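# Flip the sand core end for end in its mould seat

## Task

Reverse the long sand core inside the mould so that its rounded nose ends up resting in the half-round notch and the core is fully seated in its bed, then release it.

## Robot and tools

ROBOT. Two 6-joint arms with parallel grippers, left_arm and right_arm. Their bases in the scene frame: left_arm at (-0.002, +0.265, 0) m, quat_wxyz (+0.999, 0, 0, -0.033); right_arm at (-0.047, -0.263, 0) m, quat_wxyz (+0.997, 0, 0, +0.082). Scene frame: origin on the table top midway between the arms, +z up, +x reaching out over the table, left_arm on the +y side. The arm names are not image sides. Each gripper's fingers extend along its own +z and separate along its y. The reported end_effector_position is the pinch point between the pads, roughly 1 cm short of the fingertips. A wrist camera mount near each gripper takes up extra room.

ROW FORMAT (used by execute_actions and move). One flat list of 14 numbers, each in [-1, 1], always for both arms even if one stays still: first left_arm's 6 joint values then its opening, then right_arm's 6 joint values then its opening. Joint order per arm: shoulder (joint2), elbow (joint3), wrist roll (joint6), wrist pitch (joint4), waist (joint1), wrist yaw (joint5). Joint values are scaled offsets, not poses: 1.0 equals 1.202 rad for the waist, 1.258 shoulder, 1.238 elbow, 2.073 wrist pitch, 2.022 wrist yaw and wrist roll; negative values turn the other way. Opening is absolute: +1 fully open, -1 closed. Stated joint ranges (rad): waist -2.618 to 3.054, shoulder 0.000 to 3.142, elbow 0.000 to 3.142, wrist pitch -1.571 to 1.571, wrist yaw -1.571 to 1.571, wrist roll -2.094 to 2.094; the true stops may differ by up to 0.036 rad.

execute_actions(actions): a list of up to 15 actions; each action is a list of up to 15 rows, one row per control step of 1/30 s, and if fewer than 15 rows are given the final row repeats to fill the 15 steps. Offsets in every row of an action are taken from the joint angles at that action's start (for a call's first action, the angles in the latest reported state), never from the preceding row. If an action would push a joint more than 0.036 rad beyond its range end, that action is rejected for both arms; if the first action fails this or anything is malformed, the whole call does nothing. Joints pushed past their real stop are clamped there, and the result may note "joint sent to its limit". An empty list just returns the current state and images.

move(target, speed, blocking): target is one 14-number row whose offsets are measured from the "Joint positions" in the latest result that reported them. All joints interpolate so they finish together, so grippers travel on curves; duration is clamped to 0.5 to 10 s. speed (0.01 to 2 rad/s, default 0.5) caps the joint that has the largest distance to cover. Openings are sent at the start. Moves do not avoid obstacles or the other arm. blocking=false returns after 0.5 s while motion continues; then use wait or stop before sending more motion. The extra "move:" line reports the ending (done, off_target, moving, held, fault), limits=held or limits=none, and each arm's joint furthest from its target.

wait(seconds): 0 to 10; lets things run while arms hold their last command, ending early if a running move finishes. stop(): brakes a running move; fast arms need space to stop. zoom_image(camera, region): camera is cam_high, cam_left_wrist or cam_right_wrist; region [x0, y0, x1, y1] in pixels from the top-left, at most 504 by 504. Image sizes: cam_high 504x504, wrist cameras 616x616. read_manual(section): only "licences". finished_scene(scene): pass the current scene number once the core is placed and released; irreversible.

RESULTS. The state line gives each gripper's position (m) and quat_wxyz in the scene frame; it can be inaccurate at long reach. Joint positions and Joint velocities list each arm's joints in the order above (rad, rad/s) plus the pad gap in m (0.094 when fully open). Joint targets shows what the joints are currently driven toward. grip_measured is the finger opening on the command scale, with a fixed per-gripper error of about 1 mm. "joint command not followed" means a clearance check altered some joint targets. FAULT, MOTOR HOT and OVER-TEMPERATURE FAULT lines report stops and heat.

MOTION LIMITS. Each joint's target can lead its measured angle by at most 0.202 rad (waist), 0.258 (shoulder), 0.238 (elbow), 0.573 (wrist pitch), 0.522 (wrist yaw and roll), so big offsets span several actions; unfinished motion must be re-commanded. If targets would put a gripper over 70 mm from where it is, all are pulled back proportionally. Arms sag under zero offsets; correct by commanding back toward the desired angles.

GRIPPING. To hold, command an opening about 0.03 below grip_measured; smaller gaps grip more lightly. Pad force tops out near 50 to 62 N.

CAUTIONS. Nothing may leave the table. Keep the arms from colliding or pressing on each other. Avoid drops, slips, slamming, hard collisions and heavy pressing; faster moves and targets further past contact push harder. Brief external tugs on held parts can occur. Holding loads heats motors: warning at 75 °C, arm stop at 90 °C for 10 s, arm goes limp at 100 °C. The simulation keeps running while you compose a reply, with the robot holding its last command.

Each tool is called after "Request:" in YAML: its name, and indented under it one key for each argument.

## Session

Request:
execute_actions:
  actions: []

Scene clock: 0.00 s.
left_arm: end_effector_position=(+0.3450, +0.1542, +0.3657) grip_measured=+1.000 end_effector_quat_wxyz=(+0.209, -0.196, +0.681, -0.674) | right_arm: end_effector_position=(+0.1400, -0.0088, +0.1274) grip_measured=+1.000 end_effector_quat_wxyz=(+0.374, -0.398, +0.828, -0.128)
Joint names: [shoulder, elbow, wrist roll, wrist pitch, waist, wrist yaw]
Joint positions: left_arm=[ 1.222  0.984 -1.541  0.226  0.215  1.137  0.094] | right_arm=[ 1.406  0.912  0.287 -0.717  1.161  0.746  0.094]
Joint velocities: left_arm=[ 0.002 -0.007 -0.066  0.022 -0.002 -0.022  0.   ] | right_arm=[ 0.017 -0.007 -0.022  0.007 -0.012 -0.037  0.   ]
Motor temperatures (°C, as the motors report them): left_arm=[48 33 24 28 25 24] | right_arm=[26 29 25 33 26 25]
Joint targets: left_arm=[1.212 0.994 -1.530 0.234 0.215 1.137] | right_arm=[1.394 0.925 0.291 -0.711 1.161 0.763]

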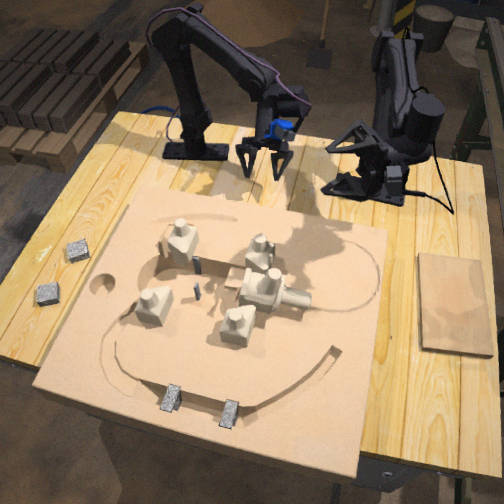

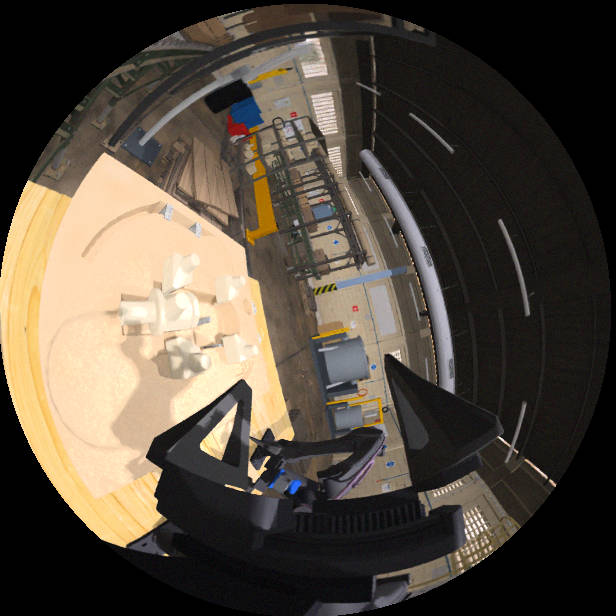

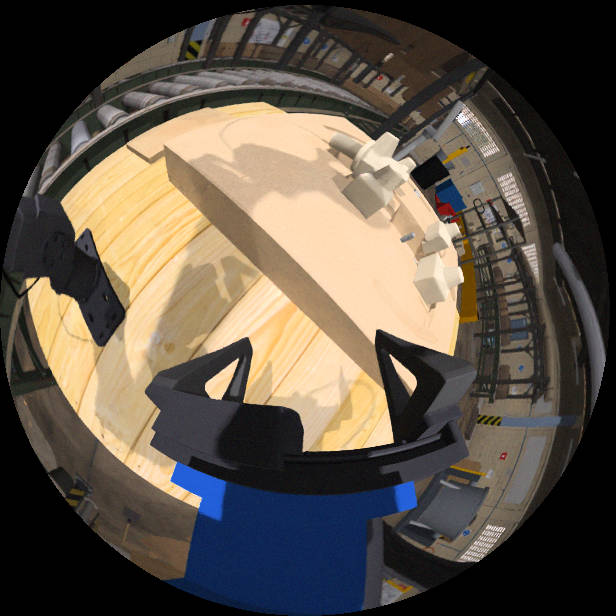

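Request:
zoom_image:
  camera: "cam_high"
  region: [190, 190, 370, 350]

Region (190, 190, 370, 350) of cam_high's 504x504 image, scaled by 2.800, with more detail than that image has.

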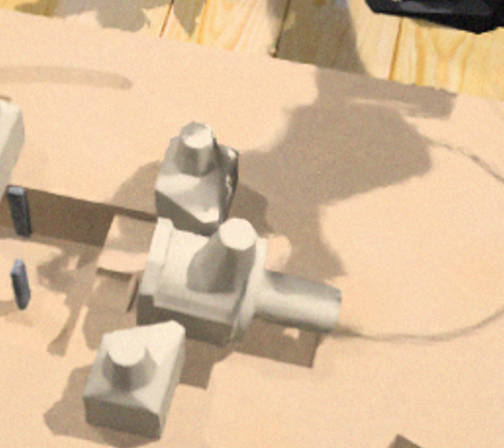

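Request:
move:
  target: [0.666,0.976,-0.227,-0.656,-0.468,-0.562,1,0,0,0,0,0,0,1]
  speed: 0.8

Scene clock: 28.23 s.
left_arm: end_effector_position=(+0.4659, +0.0566, +0.2273) grip_measured=+1.000 end_effector_quat_wxyz=(-0.091, +0.682, -0.677, +0.262) | right_arm: end_effector_position=(+0.1388, -0.0081, +0.1263) grip_measured=+1.000 end_effector_quat_wxyz=(+0.371, -0.400, +0.829, -0.124)
Joint names: [shoulder, elbow, wrist roll, wrist pitch, waist, wrist yaw]
Joint positions: left_arm=[ 2.055  2.159 -1.997 -1.114 -0.348  0.018  0.094] | right_arm=[ 1.406  0.912  0.287 -0.717  1.161  0.736  0.094]
Joint velocities: left_arm=[-0.002  0.007  0.037 -0.037 -0.017  0.007  0.   ] | right_arm=[-0.002 -0.012 -0.007  0.037  0.022 -0.007  0.   ]
Motor temperatures (°C, as the motors report them): left_arm=[49 36 24 30 25 24] | right_arm=[28 32 25 33 26 26]
Joint targets: left_arm=[2.059 2.192 -1.999 -1.134 -0.348 0.001] | right_arm=[1.406 0.912 0.287 -0.717 1.161 0.746]
move: off_target (left_arm); limits=none; left_arm: farthest joint: the elbow, 0.033 radians from its target (1.208 radians at the start); right_arm: farthest joint: the wrist yaw, 0.010 radians from its target (0.000 radians at the start)

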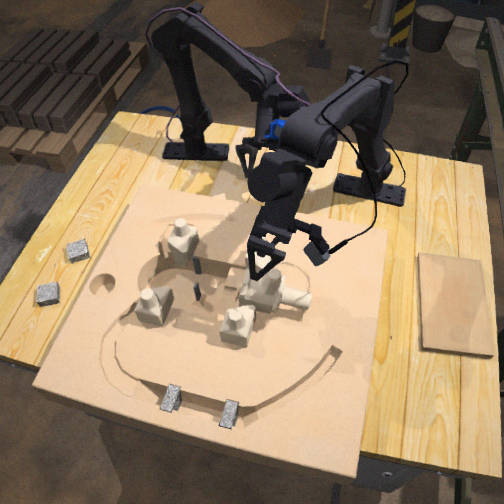

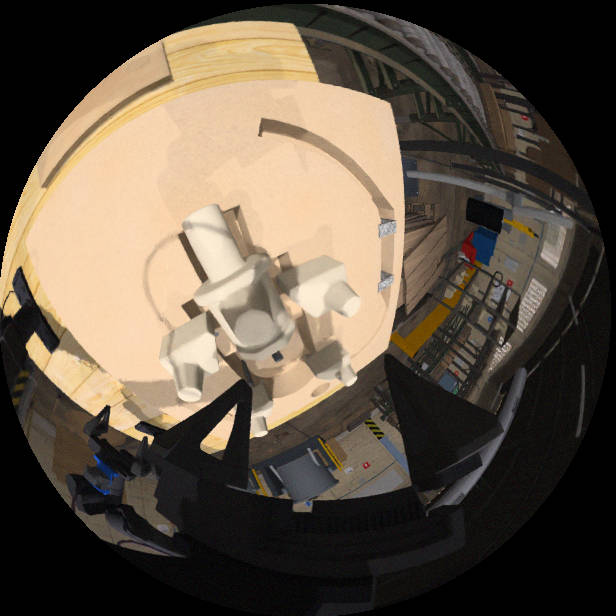

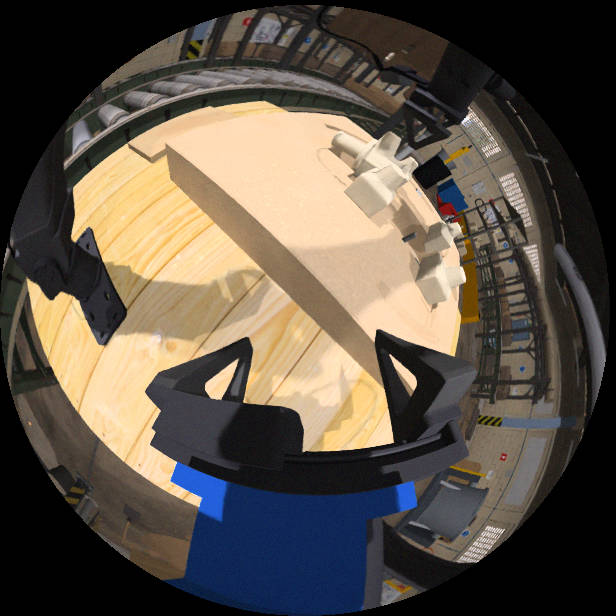

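Go to hover.

Request:
move:
  target: [0.168,0.273,0,-0.173,0.012,-0.015,1,0,0,0,0,0,0,1]
  speed: 0.35

Request:
zoom_image:
  camera: "cam_high"
  region: [190, 190, 370, 350]

Scene clock: 38.27 s.
left_arm: end_effector_position=(+0.4514, +0.0686, +0.1970) grip_measured=+1.000 end_effector_quat_wxyz=(-0.056, +0.704, -0.692, +0.153) | right_arm: end_effector_position=(+0.1377, -0.0074, +0.1252) grip_measured=+1.000 end_effector_quat_wxyz=(+0.368, -0.401, +0.830, -0.121)
Joint names: [shoulder, elbow, wrist roll, wrist pitch, waist, wrist yaw]
Joint positions: left_arm=[ 2.257  2.465 -1.997 -1.451 -0.342  0.006  0.094] | right_arm=[ 1.406  0.912  0.287 -0.717  1.161  0.726  0.094]
Joint velocities: left_arm=[-0.012  0.007  0.037 -0.037 -0.002  0.022  0.   ] | right_arm=[ 0.017 -0.007 -0.037 -0.022 -0.002  0.007  0.   ]
Motor temperatures (°C, as the motors report them): left_arm=[52 37 24 30 25 24] | right_arm=[28 32 25 33 26 26]
Joint targets: left_arm=[2.266 2.498 -1.997 -1.473 -0.333 -0.012] | right_arm=[1.406 0.912 0.287 -0.717 1.161 0.736]
move: off_target (left_arm); limits=none; left_arm: farthest joint: the elbow, 0.032 radians from its target (0.337 radians at the start); right_arm: farthest joint: the wrist yaw, 0.010 radians from its target (0.000 radians at the start)

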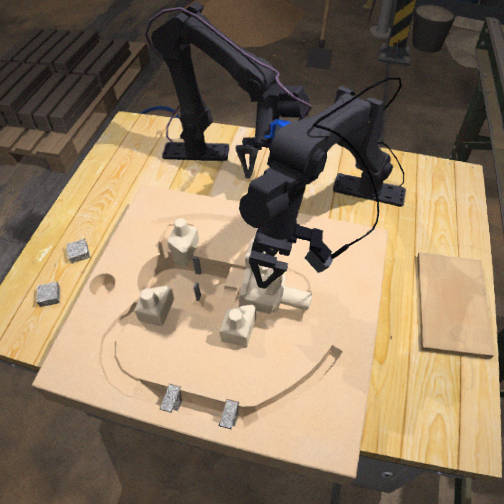

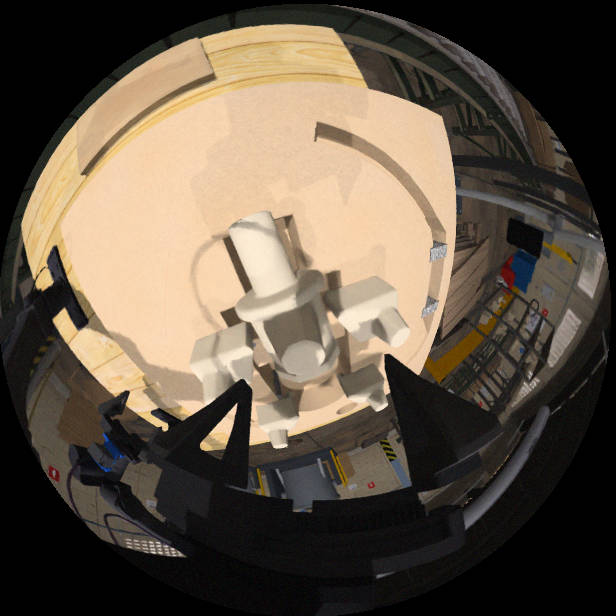

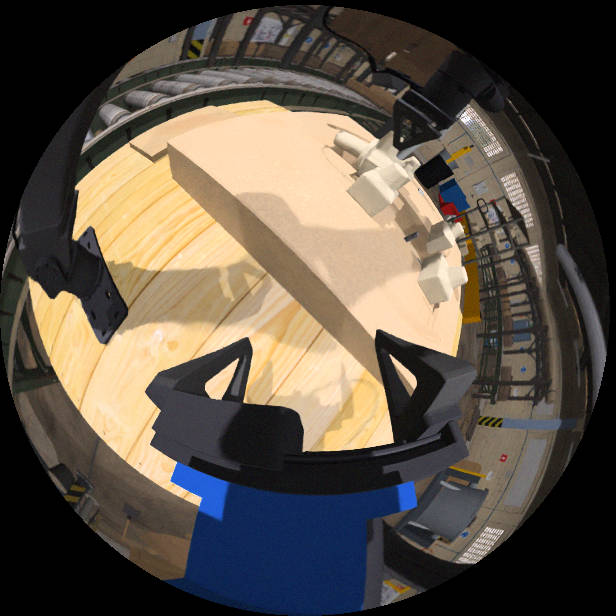

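Region (190, 190, 370, 350) of cam_high's 504x504 image, scaled by 2.800, with more detail than that image has.

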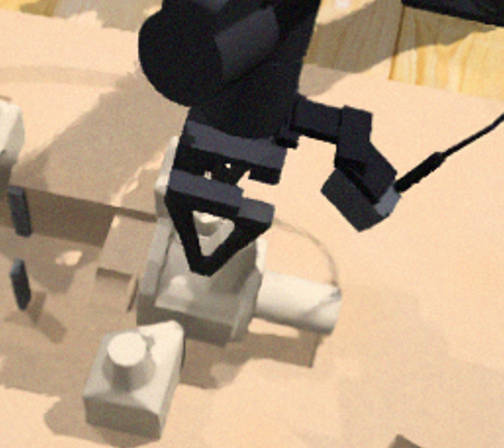

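Request:
execute_actions:
  actions: []

Scene clock: 69.80 s.
left_arm: end_effector_position=(+0.4514, +0.0687, +0.1970) grip_measured=+1.000 end_effector_quat_wxyz=(-0.056, +0.704, -0.692, +0.153) | right_arm: end_effector_position=(+0.1377, -0.0074, +0.1252) grip_measured=+1.000 end_effector_quat_wxyz=(+0.368, -0.401, +0.830, -0.121)
Joint names: [shoulder, elbow, wrist roll, wrist pitch, waist, wrist yaw]
Joint positions: left_arm=[ 2.257  2.465 -1.997 -1.452 -0.342  0.006  0.094] | right_arm=[ 1.406  0.912  0.287 -0.717  1.161  0.726  0.094]
Joint velocities: left_arm=[ 0.002 -0.007 -0.007 -0.037 -0.012 -0.007  0.   ] | right_arm=[-0.002  0.012 -0.022 -0.037  0.007  0.022  0.   ]
Motor temperatures (°C, as the motors report them): left_arm=[55 38 24 29 25 24] | right_arm=[28 32 25 32 26 26]
Joint targets: left_arm=[2.266 2.498 -1.997 -1.472 -0.333 -0.012] | right_arm=[1.406 0.912 0.287 -0.717 1.161 0.736]

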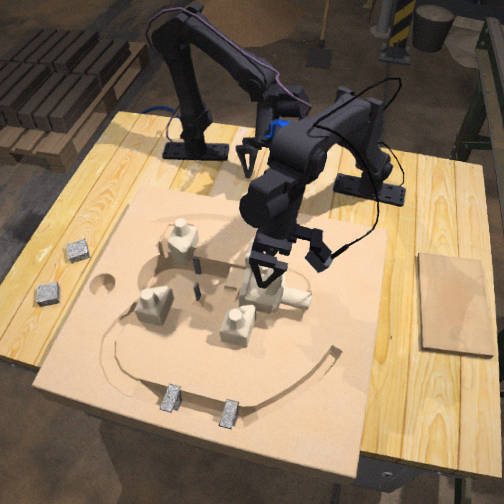

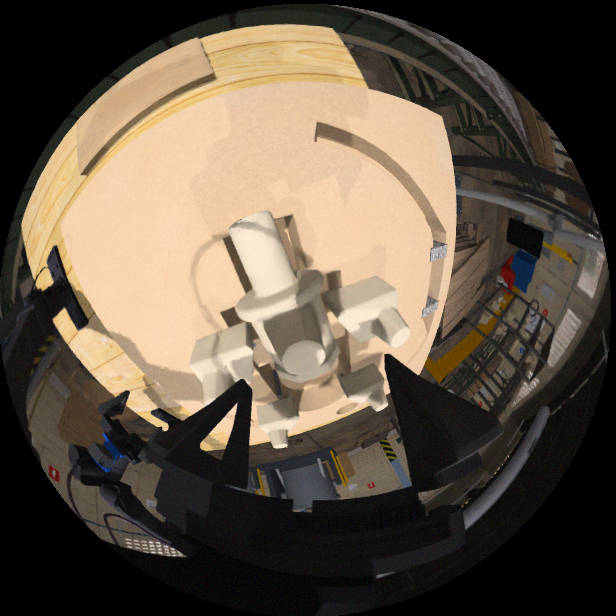

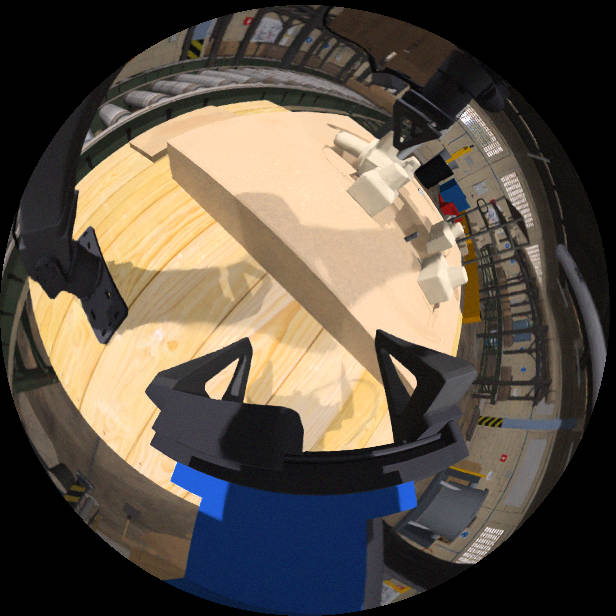

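Request:
move:
  target: [0.025,-0.041,0,-0.005,0.018,0,0.5,0,0,0,0,0,0,1]
  speed: 0.15

Scene clock: 83.80 s.
left_arm: end_effector_position=(+0.4512, +0.0760, +0.1730) grip_measured=+0.502 end_effector_quat_wxyz=(-0.044, +0.712, -0.690, +0.124) | right_arm: end_effector_position=(+0.1366, -0.0067, +0.1242) grip_measured=+1.000 end_effector_quat_wxyz=(+0.365, -0.403, +0.831, -0.118)
Joint names: [shoulder, elbow, wrist roll, wrist pitch, waist, wrist yaw]
Joint positions: left_arm=[ 2.285  2.43  -1.997 -1.452 -0.327  0.01   0.071] | right_arm=[ 1.406  0.912  0.287 -0.717  1.161  0.717  0.094]
Joint velocities: left_arm=[-0.002  0.002 -0.007 -0.007  0.012  0.051 -0.001] | right_arm=[ 0.012  0.022 -0.037 -0.051 -0.012  0.051  0.   ]
Motor temperatures (°C, as the motors report them): left_arm=[55 38 24 29 25 24] | right_arm=[28 32 25 32 26 26]
Joint targets: left_arm=[2.288 2.415 -1.997 -1.462 -0.320 0.006] | right_arm=[1.406 0.912 0.287 -0.717 1.161 0.726]
move: done; limits=none; left_arm: farthest joint: the elbow, 0.015 radians from its target (0.051 radians at the start); right_arm: farthest joint: the wrist yaw, 0.009 radians from its target (0.000 radians at the start)

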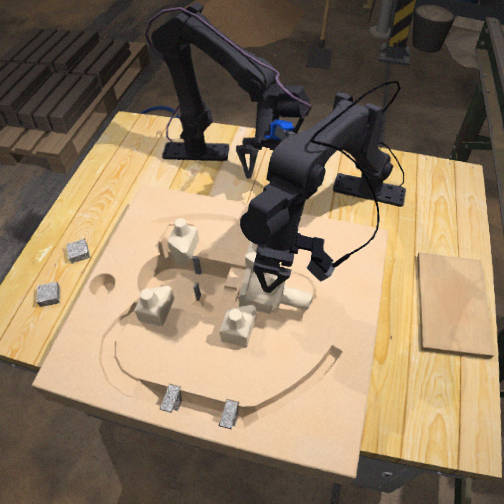

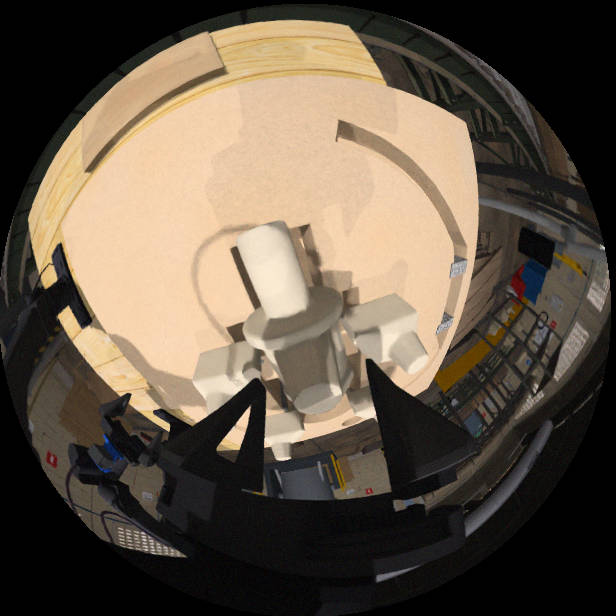

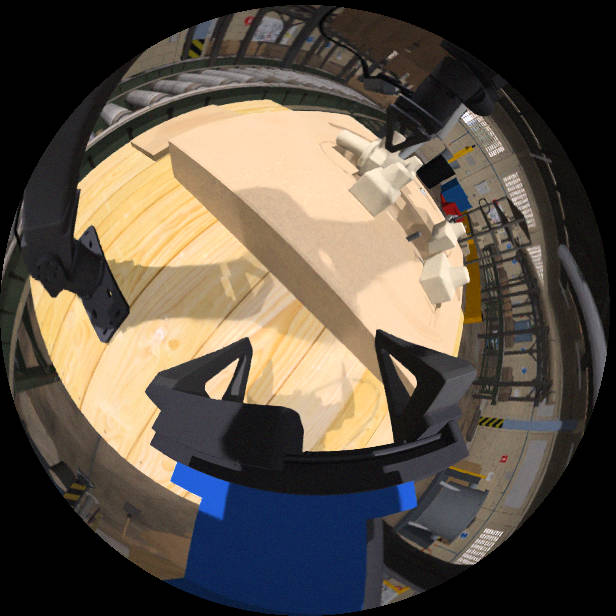

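Request:
zoom_image:
  camera: "cam_right_wrist"
  region: [320,60,480,220]

Request:
zoom_image:
  camera: "cam_high"
  region: [200,220,340,360]

Region (320, 60, 480, 220) of cam_right_wrist's 616x616 image, scaled by 3.150, with more detail than that image has.

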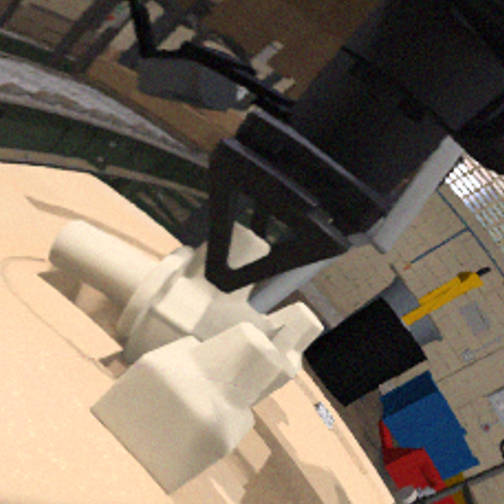

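Region (200, 220, 340, 360) of cam_high's 504x504 image, scaled by 3.600, with more detail than that image has.

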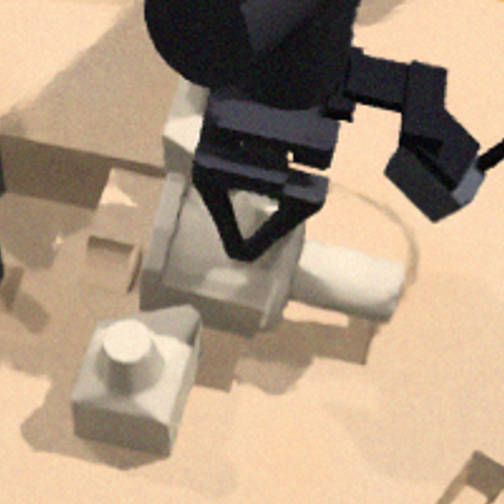

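Request:
move:
  target: [0.016,-0.012,0,-0.005,0.004,0,0.3,0,0,0,0,0,0,1]
  speed: 0.1

Request:
move:
  target: [0.003,-0.012,0,-0.005,0.004,0,-0.21,0,0,0,0,0,0,1]
  speed: 0.1

Scene clock: 104.93 s.
left_arm: end_effector_position=(+0.4510, +0.0756, +0.1730) grip_measured=+0.302 end_effector_quat_wxyz=(-0.043, +0.712, -0.690, +0.125) | right_arm: end_effector_position=(+0.1354, -0.0060, +0.1231) grip_measured=+1.000 end_effector_quat_wxyz=(+0.362, -0.404, +0.832, -0.115)
Joint names: [shoulder, elbow, wrist roll, wrist pitch, waist, wrist yaw]
Joint positions: left_arm=[ 2.285  2.43  -1.997 -1.452 -0.327  0.012  0.061] | right_arm=[ 1.406  0.912  0.287 -0.717  1.161  0.707  0.094]
Joint velocities: left_arm=[ 0.007 -0.012  0.007  0.022  0.002 -0.037 -0.001] | right_arm=[-0.027  0.007  0.007  0.007  0.022 -0.037  0.   ]
Motor temperatures (°C, as the motors report them): left_arm=[56 35 24 29 25 24] | right_arm=[28 32 25 32 26 26]
Joint targets: left_arm=[2.305 2.415 -1.997 -1.462 -0.322 0.010] | right_arm=[1.406 0.912 0.287 -0.717 1.161 0.717]
move: done; limits=none; left_arm: farthest joint: the shoulder, 0.020 radians from its target (0.020 radians at the start); right_arm: farthest joint: the wrist yaw, 0.010 radians from its target (0.000 radians at the start)

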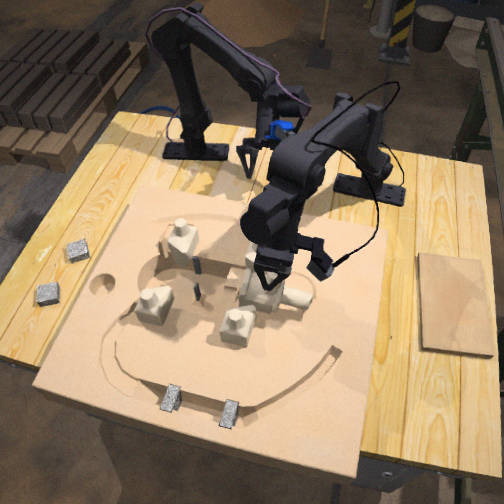

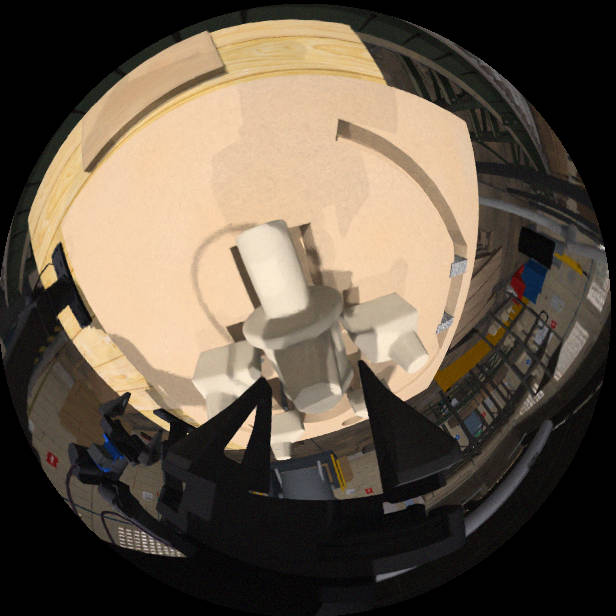

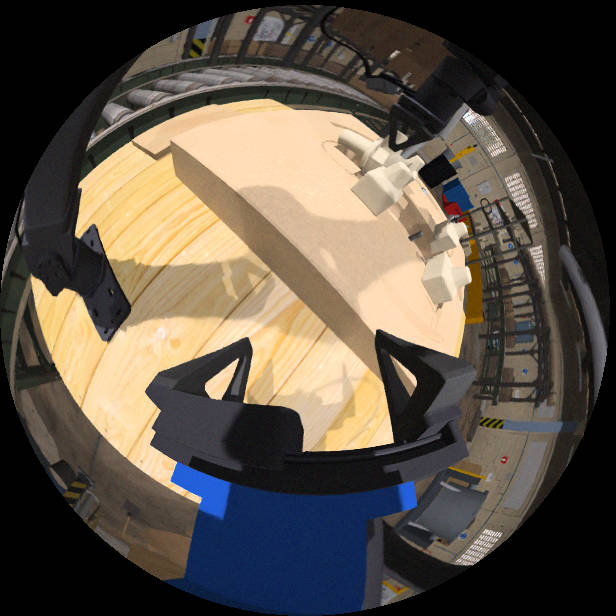

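Scene clock: 105.63 s.
left_arm: end_effector_position=(+0.4516, +0.0752, +0.1732) grip_measured=-0.208 end_effector_quat_wxyz=(-0.043, +0.712, -0.690, +0.126) | right_arm: end_effector_position=(+0.1343, -0.0053, +0.1222) grip_measured=+1.000 end_effector_quat_wxyz=(+0.359, -0.406, +0.833, -0.111)
Joint names: [shoulder, elbow, wrist roll, wrist pitch, waist, wrist yaw]
Joint positions: left_arm=[ 2.285  2.43  -1.997 -1.449 -0.327  0.013  0.037] | right_arm=[ 1.406  0.912  0.287 -0.717  1.161  0.698  0.094]
Joint velocities: left_arm=[ 0.007 -0.002 -0.037 -0.007 -0.017 -0.007  0.   ] | right_arm=[-0.012  0.007  0.066 -0.081 -0.007 -0.022  0.   ]
Motor temperatures (°C, as the motors report them): left_arm=[56 35 24 29 25 24] | right_arm=[28 32 25 32 26 26]
Joint targets: left_arm=[2.289 2.415 -1.997 -1.462 -0.322 0.012] | right_arm=[1.406 0.912 0.287 -0.717 1.161 0.707]
move: done; limits=none; left_arm: farthest joint: the elbow, 0.014 radians from its target (0.014 radians at the start); right_arm: farthest joint: the wrist yaw, 0.009 radians from its target (0.000 radians at the start)

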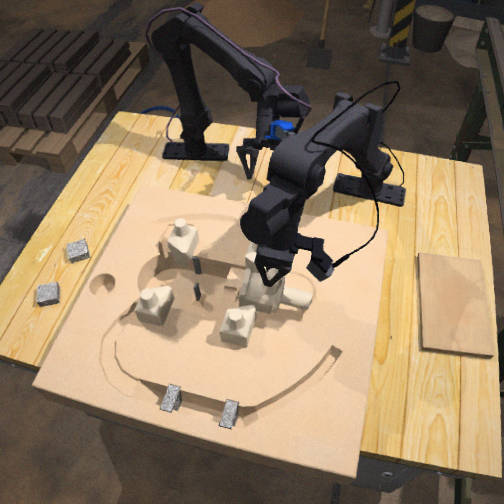

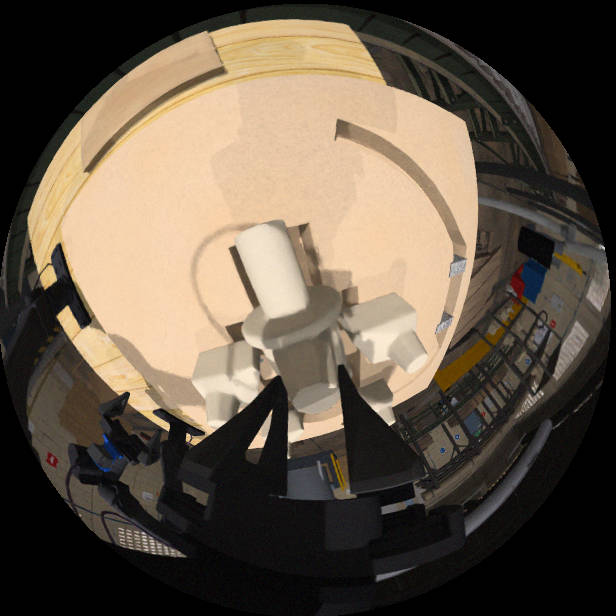

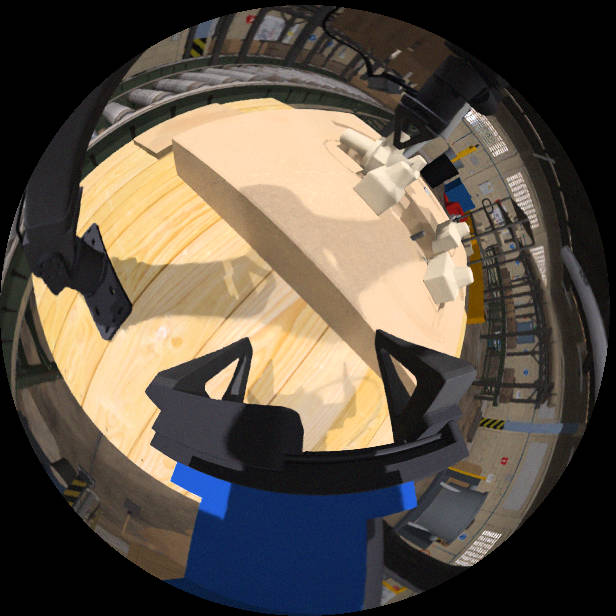

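Request:
move:
  target: [0,0,0,0,-0.014,0,0.3,0,0,0,0,0,0,1]
  speed: 0.1

Request:
move:
  target: [0.034,-0.012,0,0.01,-0.005,0,0.3,0,0,0,0,0,0,1]
  speed: 0.08

Scene clock: 114.10 s.
left_arm: end_effector_position=(+0.4496, +0.0705, +0.1732) grip_measured=+0.298 end_effector_quat_wxyz=(-0.041, +0.708, -0.693, +0.127) | right_arm: end_effector_position=(+0.1331, -0.0046, +0.1211) grip_measured=+1.000 end_effector_quat_wxyz=(+0.356, -0.407, +0.834, -0.108)
Joint names: [shoulder, elbow, wrist roll, wrist pitch, waist, wrist yaw]
Joint positions: left_arm=[ 2.285  2.43  -1.997 -1.449 -0.336  0.016  0.061] | right_arm=[ 1.406  0.912  0.287 -0.717  1.161  0.689  0.094]
Joint velocities: left_arm=[-0.007 -0.002 -0.066 -0.037 -0.002  0.037 -0.001] | right_arm=[-0.012 -0.002  0.051  0.007 -0.017  0.081  0.   ]
Motor temperatures (°C, as the motors report them): left_arm=[56 35 24 29 25 24] | right_arm=[28 32 25 32 26 26]
Joint targets: left_arm=[2.285 2.430 -1.997 -1.449 -0.344 0.013] | right_arm=[1.406 0.912 0.287 -0.717 1.161 0.698]
move: done; limits=none; left_arm: farthest joint: the waist, 0.008 radians from its target (0.017 radians at the start); right_arm: farthest joint: the wrist yaw, 0.009 radians from its target (0.000 radians at the start)

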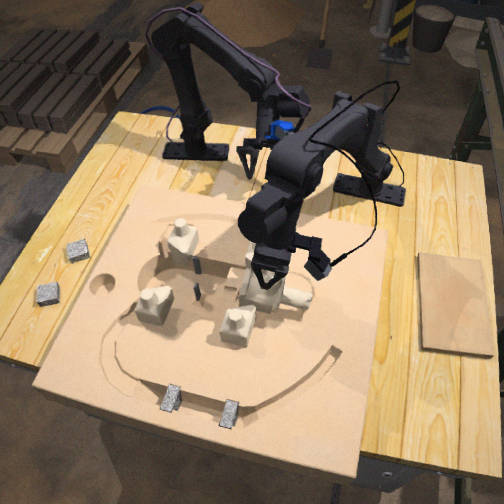

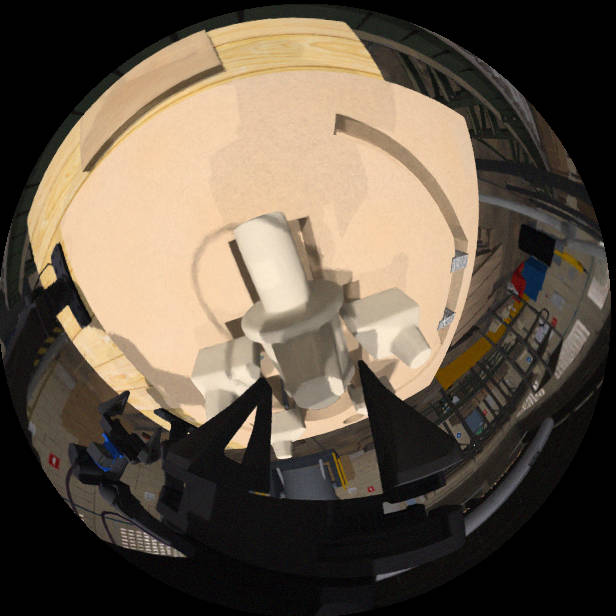

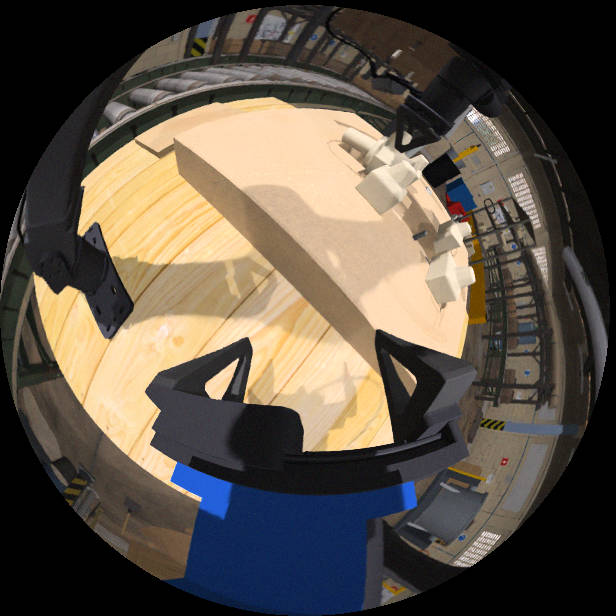

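Scene clock: 115.00 s.
left_arm: end_effector_position=(+0.4534, +0.0684, +0.1558) grip_measured=+0.298 end_effector_quat_wxyz=(-0.034, +0.710, -0.694, +0.115) | right_arm: end_effector_position=(+0.1320, -0.0040, +0.1202) grip_measured=+1.000 end_effector_quat_wxyz=(+0.354, -0.409, +0.835, -0.105)
Joint names: [shoulder, elbow, wrist roll, wrist pitch, waist, wrist yaw]
Joint positions: left_arm=[ 2.323  2.43  -1.997 -1.438 -0.336  0.019  0.061] | right_arm=[ 1.406  0.912  0.287 -0.717  1.161  0.68   0.094]
Joint velocities: left_arm=[ 0.002 -0.007 -0.022 -0.007  0.007  0.007 -0.001] | right_arm=[ 0.002 -0.022 -0.007 -0.007  0.007 -0.051  0.   ]
Motor temperatures (°C, as the motors report them): left_arm=[56 35 24 29 25 24] | right_arm=[28 32 25 32 26 26]
Joint targets: left_arm=[2.328 2.415 -1.997 -1.429 -0.342 0.016] | right_arm=[1.406 0.912 0.287 -0.717 1.161 0.689]
move: done; limits=none; left_arm: farthest joint: the elbow, 0.014 radians from its target (0.014 radians at the start); right_arm: farthest joint: the wrist yaw, 0.009 radians from its target (0.000 radians at the start)

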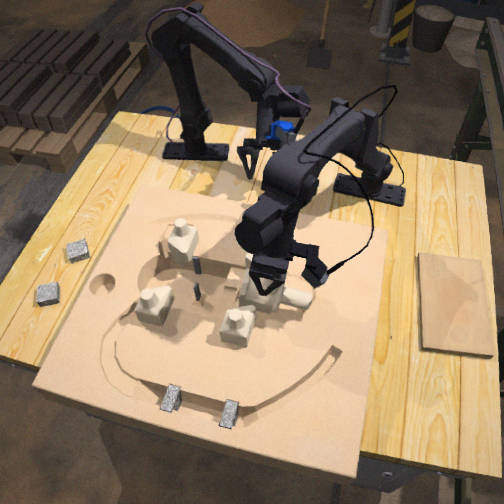

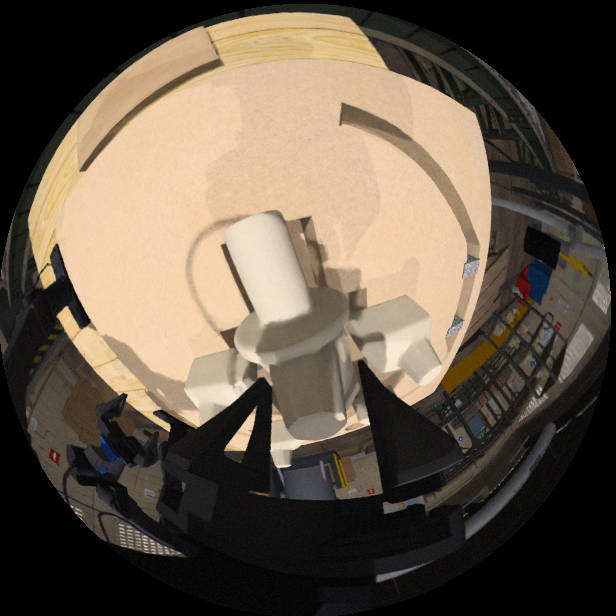

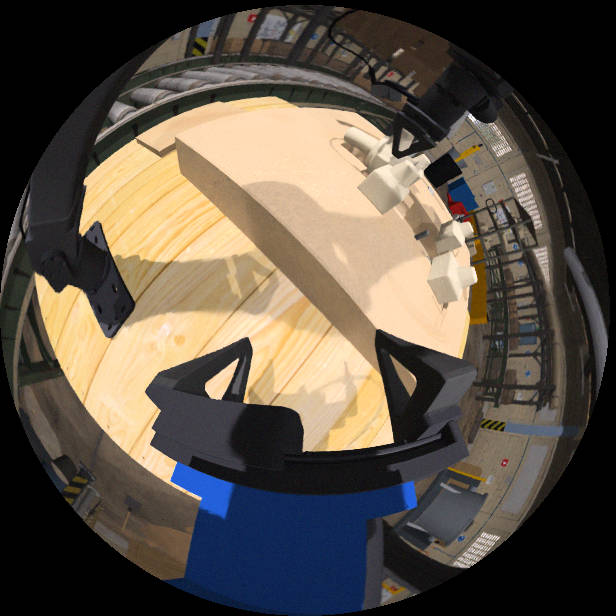

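Request:
move:
  target: [0,0,0,0,0,-0.005,-0.2,0,0,0,0,0,0.005,1]
  speed: 0.1

Scene clock: 121.23 s.
left_arm: end_effector_position=(+0.4507, +0.0687, +0.1561) grip_measured=-0.167 end_effector_quat_wxyz=(-0.031, +0.709, -0.695, +0.111) | right_arm: end_effector_position=(+0.1314, -0.0036, +0.1197) grip_measured=+1.000 end_effector_quat_wxyz=(+0.352, -0.410, +0.835, -0.103)
Joint names: [shoulder, elbow, wrist roll, wrist pitch, waist, wrist yaw]
Joint positions: left_arm=[ 2.321  2.43  -1.996 -1.449 -0.336  0.023  0.039] | right_arm=[ 1.406  0.912  0.287 -0.717  1.161  0.674  0.094]
Joint velocities: left_arm=[ 0.007 -0.002 -0.037 -0.022 -0.002 -0.022 -0.   ] | right_arm=[-0.017  0.002  0.022 -0.007 -0.002  0.037  0.   ]
Motor temperatures (°C, as the motors report them): left_arm=[56 35 24 29 25 24] | right_arm=[28 32 25 32 26 26]
Joint targets: left_arm=[2.323 2.430 -1.997 -1.438 -0.336 0.009] | right_arm=[1.406 0.912 0.287 -0.717 1.161 0.690]
move: done; limits=none; left_arm: farthest joint: the wrist yaw, 0.014 radians from its target (0.010 radians at the start); right_arm: farthest joint: the wrist yaw, 0.016 radians from its target (0.011 radians at the start)

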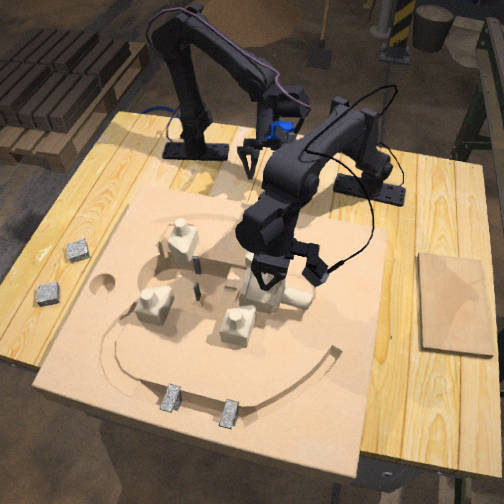

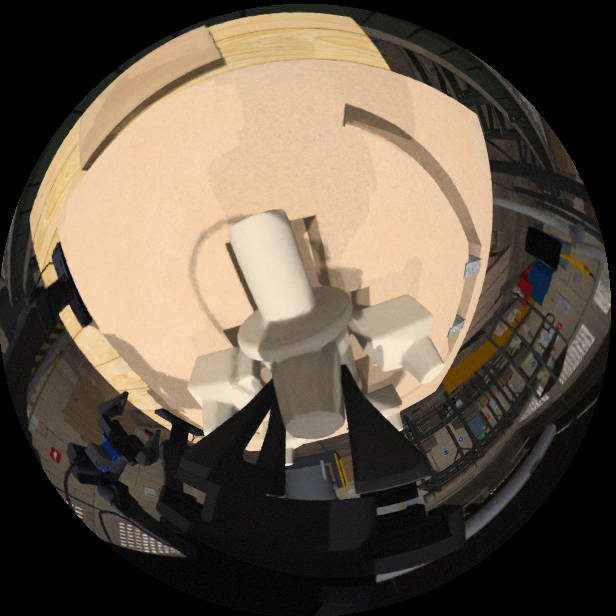

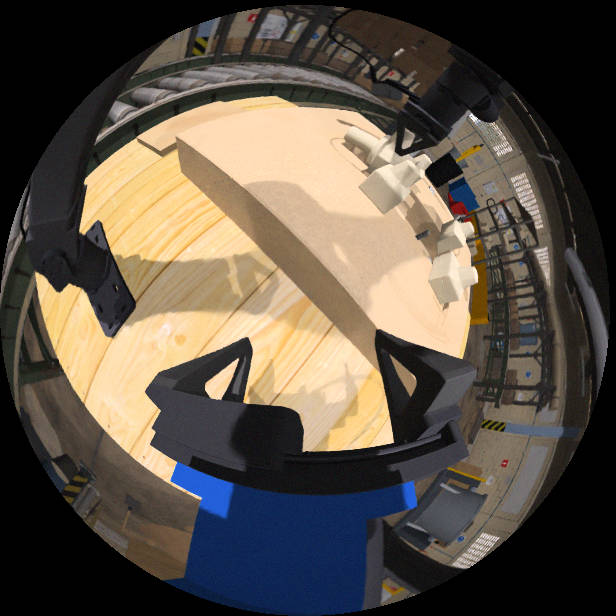

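Request:
move:
  target: [-0.105,0.045,0,0.015,0,-0.008,-0.21,0,0,0,0,0,0.005,1]
  speed: 0.12

Request:
move:
  target: [-0.31,-0.09,0,0.065,0,-0.008,-0.21,0,0,0,0,0,0.005,1]
  speed: 0.25

Scene clock: 131.10 s.
left_arm: end_effector_position=(+0.4459, +0.0706, +0.1871) grip_measured=-0.190 end_effector_quat_wxyz=(-0.041, +0.706, -0.693, +0.139) | right_arm: end_effector_position=(+0.1306, -0.0032, +0.1190) grip_measured=+1.000 end_effector_quat_wxyz=(+0.350, -0.411, +0.836, -0.101)
Joint names: [shoulder, elbow, wrist roll, wrist pitch, waist, wrist yaw]
Joint positions: left_arm=[ 2.254  2.43  -1.996 -1.456 -0.336  0.024  0.038] | right_arm=[ 1.406  0.912  0.287 -0.717  1.161  0.668  0.094]
Joint velocities: left_arm=[ 0.007 -0.007 -0.022  0.022 -0.002  0.007  0.001] | right_arm=[ 0.002  0.002  0.037  0.022 -0.002  0.022  0.   ]
Motor temperatures (°C, as the motors report them): left_arm=[58 35 24 29 25 24] | right_arm=[28 32 25 32 26 26]
Joint targets: left_arm=[2.189 2.485 -1.996 -1.418 -0.336 0.007] | right_arm=[1.406 0.912 0.287 -0.717 1.161 0.685]
move: off_target (left_arm); limits=none; left_arm: farthest joint: the shoulder, 0.065 radians from its target (0.132 radians at the start); right_arm: farthest joint: the wrist yaw, 0.016 radians from its target (0.010 radians at the start)

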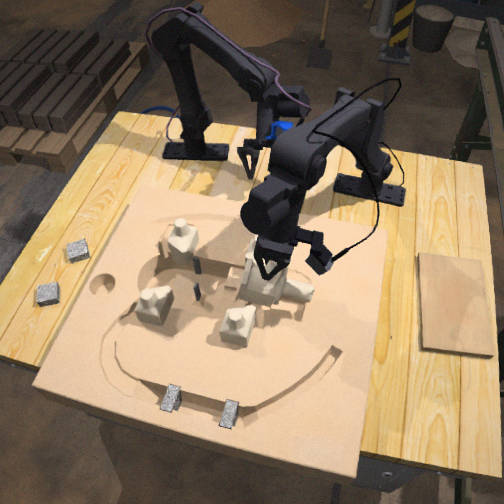

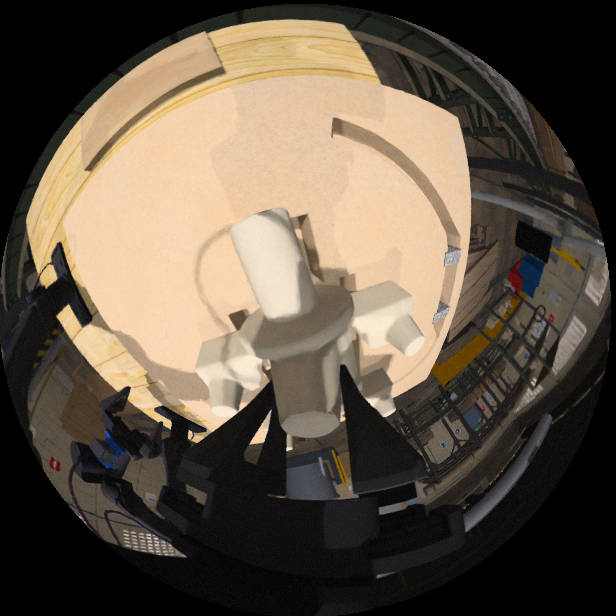

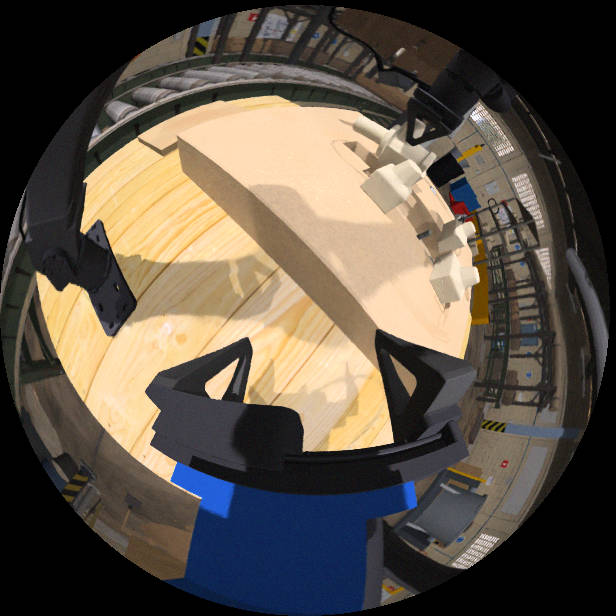

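Scene clock: 133.07 s.
left_arm: end_effector_position=(+0.4027, +0.0890, +0.3017) grip_measured=-0.190 end_effector_quat_wxyz=(-0.086, +0.687, -0.676, +0.252) | right_arm: end_effector_position=(+0.1297, -0.0027, +0.1183) grip_measured=+1.000 end_effector_quat_wxyz=(+0.348, -0.412, +0.837, -0.099)
Joint names: [shoulder, elbow, wrist roll, wrist pitch, waist, wrist yaw]
Joint positions: left_arm=[ 1.921  2.311 -1.996 -1.423 -0.336  0.024  0.038] | right_arm=[ 1.406  0.912  0.287 -0.717  1.161  0.661  0.094]
Joint velocities: left_arm=[ 0.007  0.002  0.007 -0.037 -0.002  0.022 -0.002] | right_arm=[-0.012 -0.022 -0.022 -0.022  0.002 -0.037  0.   ]
Motor temperatures (°C, as the motors report them): left_arm=[59 35 24 29 25 24] | right_arm=[28 32 25 31 26 26]
Joint targets: left_arm=[1.864 2.318 -1.996 -1.321 -0.336 0.008] | right_arm=[1.406 0.912 0.287 -0.717 1.161 0.678]
move: off_target (left_arm); limits=none; left_arm: farthest joint: the wrist pitch, 0.102 radians from its target (0.134 radians at the start); right_arm: farthest joint: the wrist yaw, 0.017 radians from its target (0.010 radians at the start)

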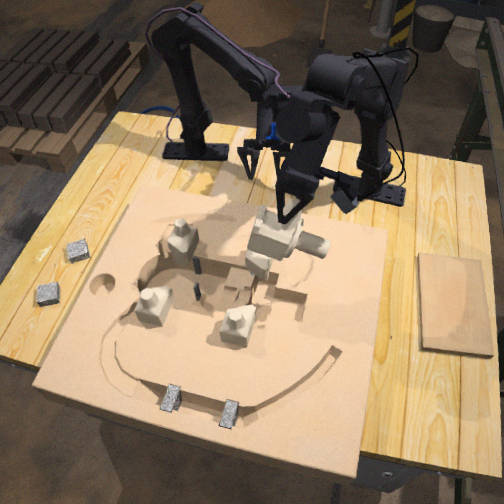

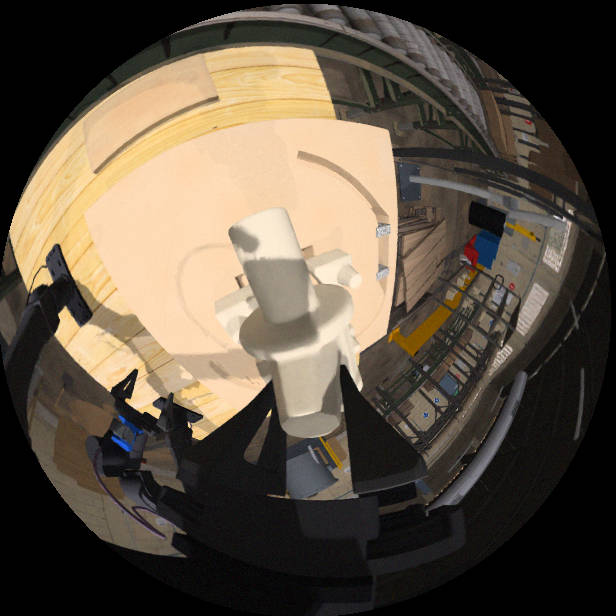

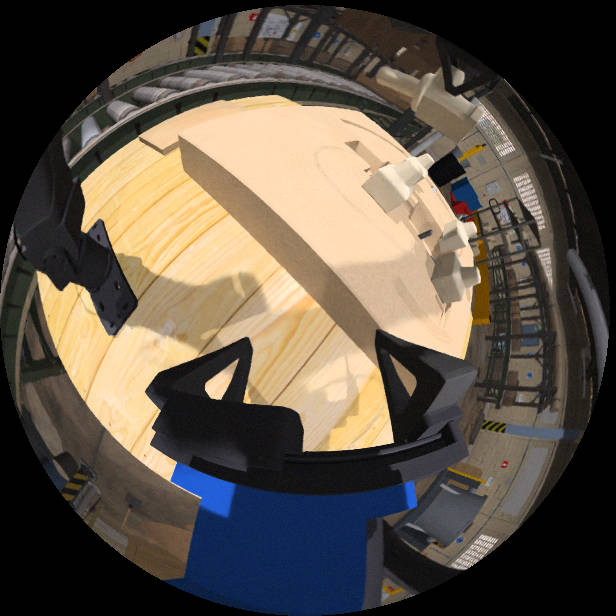

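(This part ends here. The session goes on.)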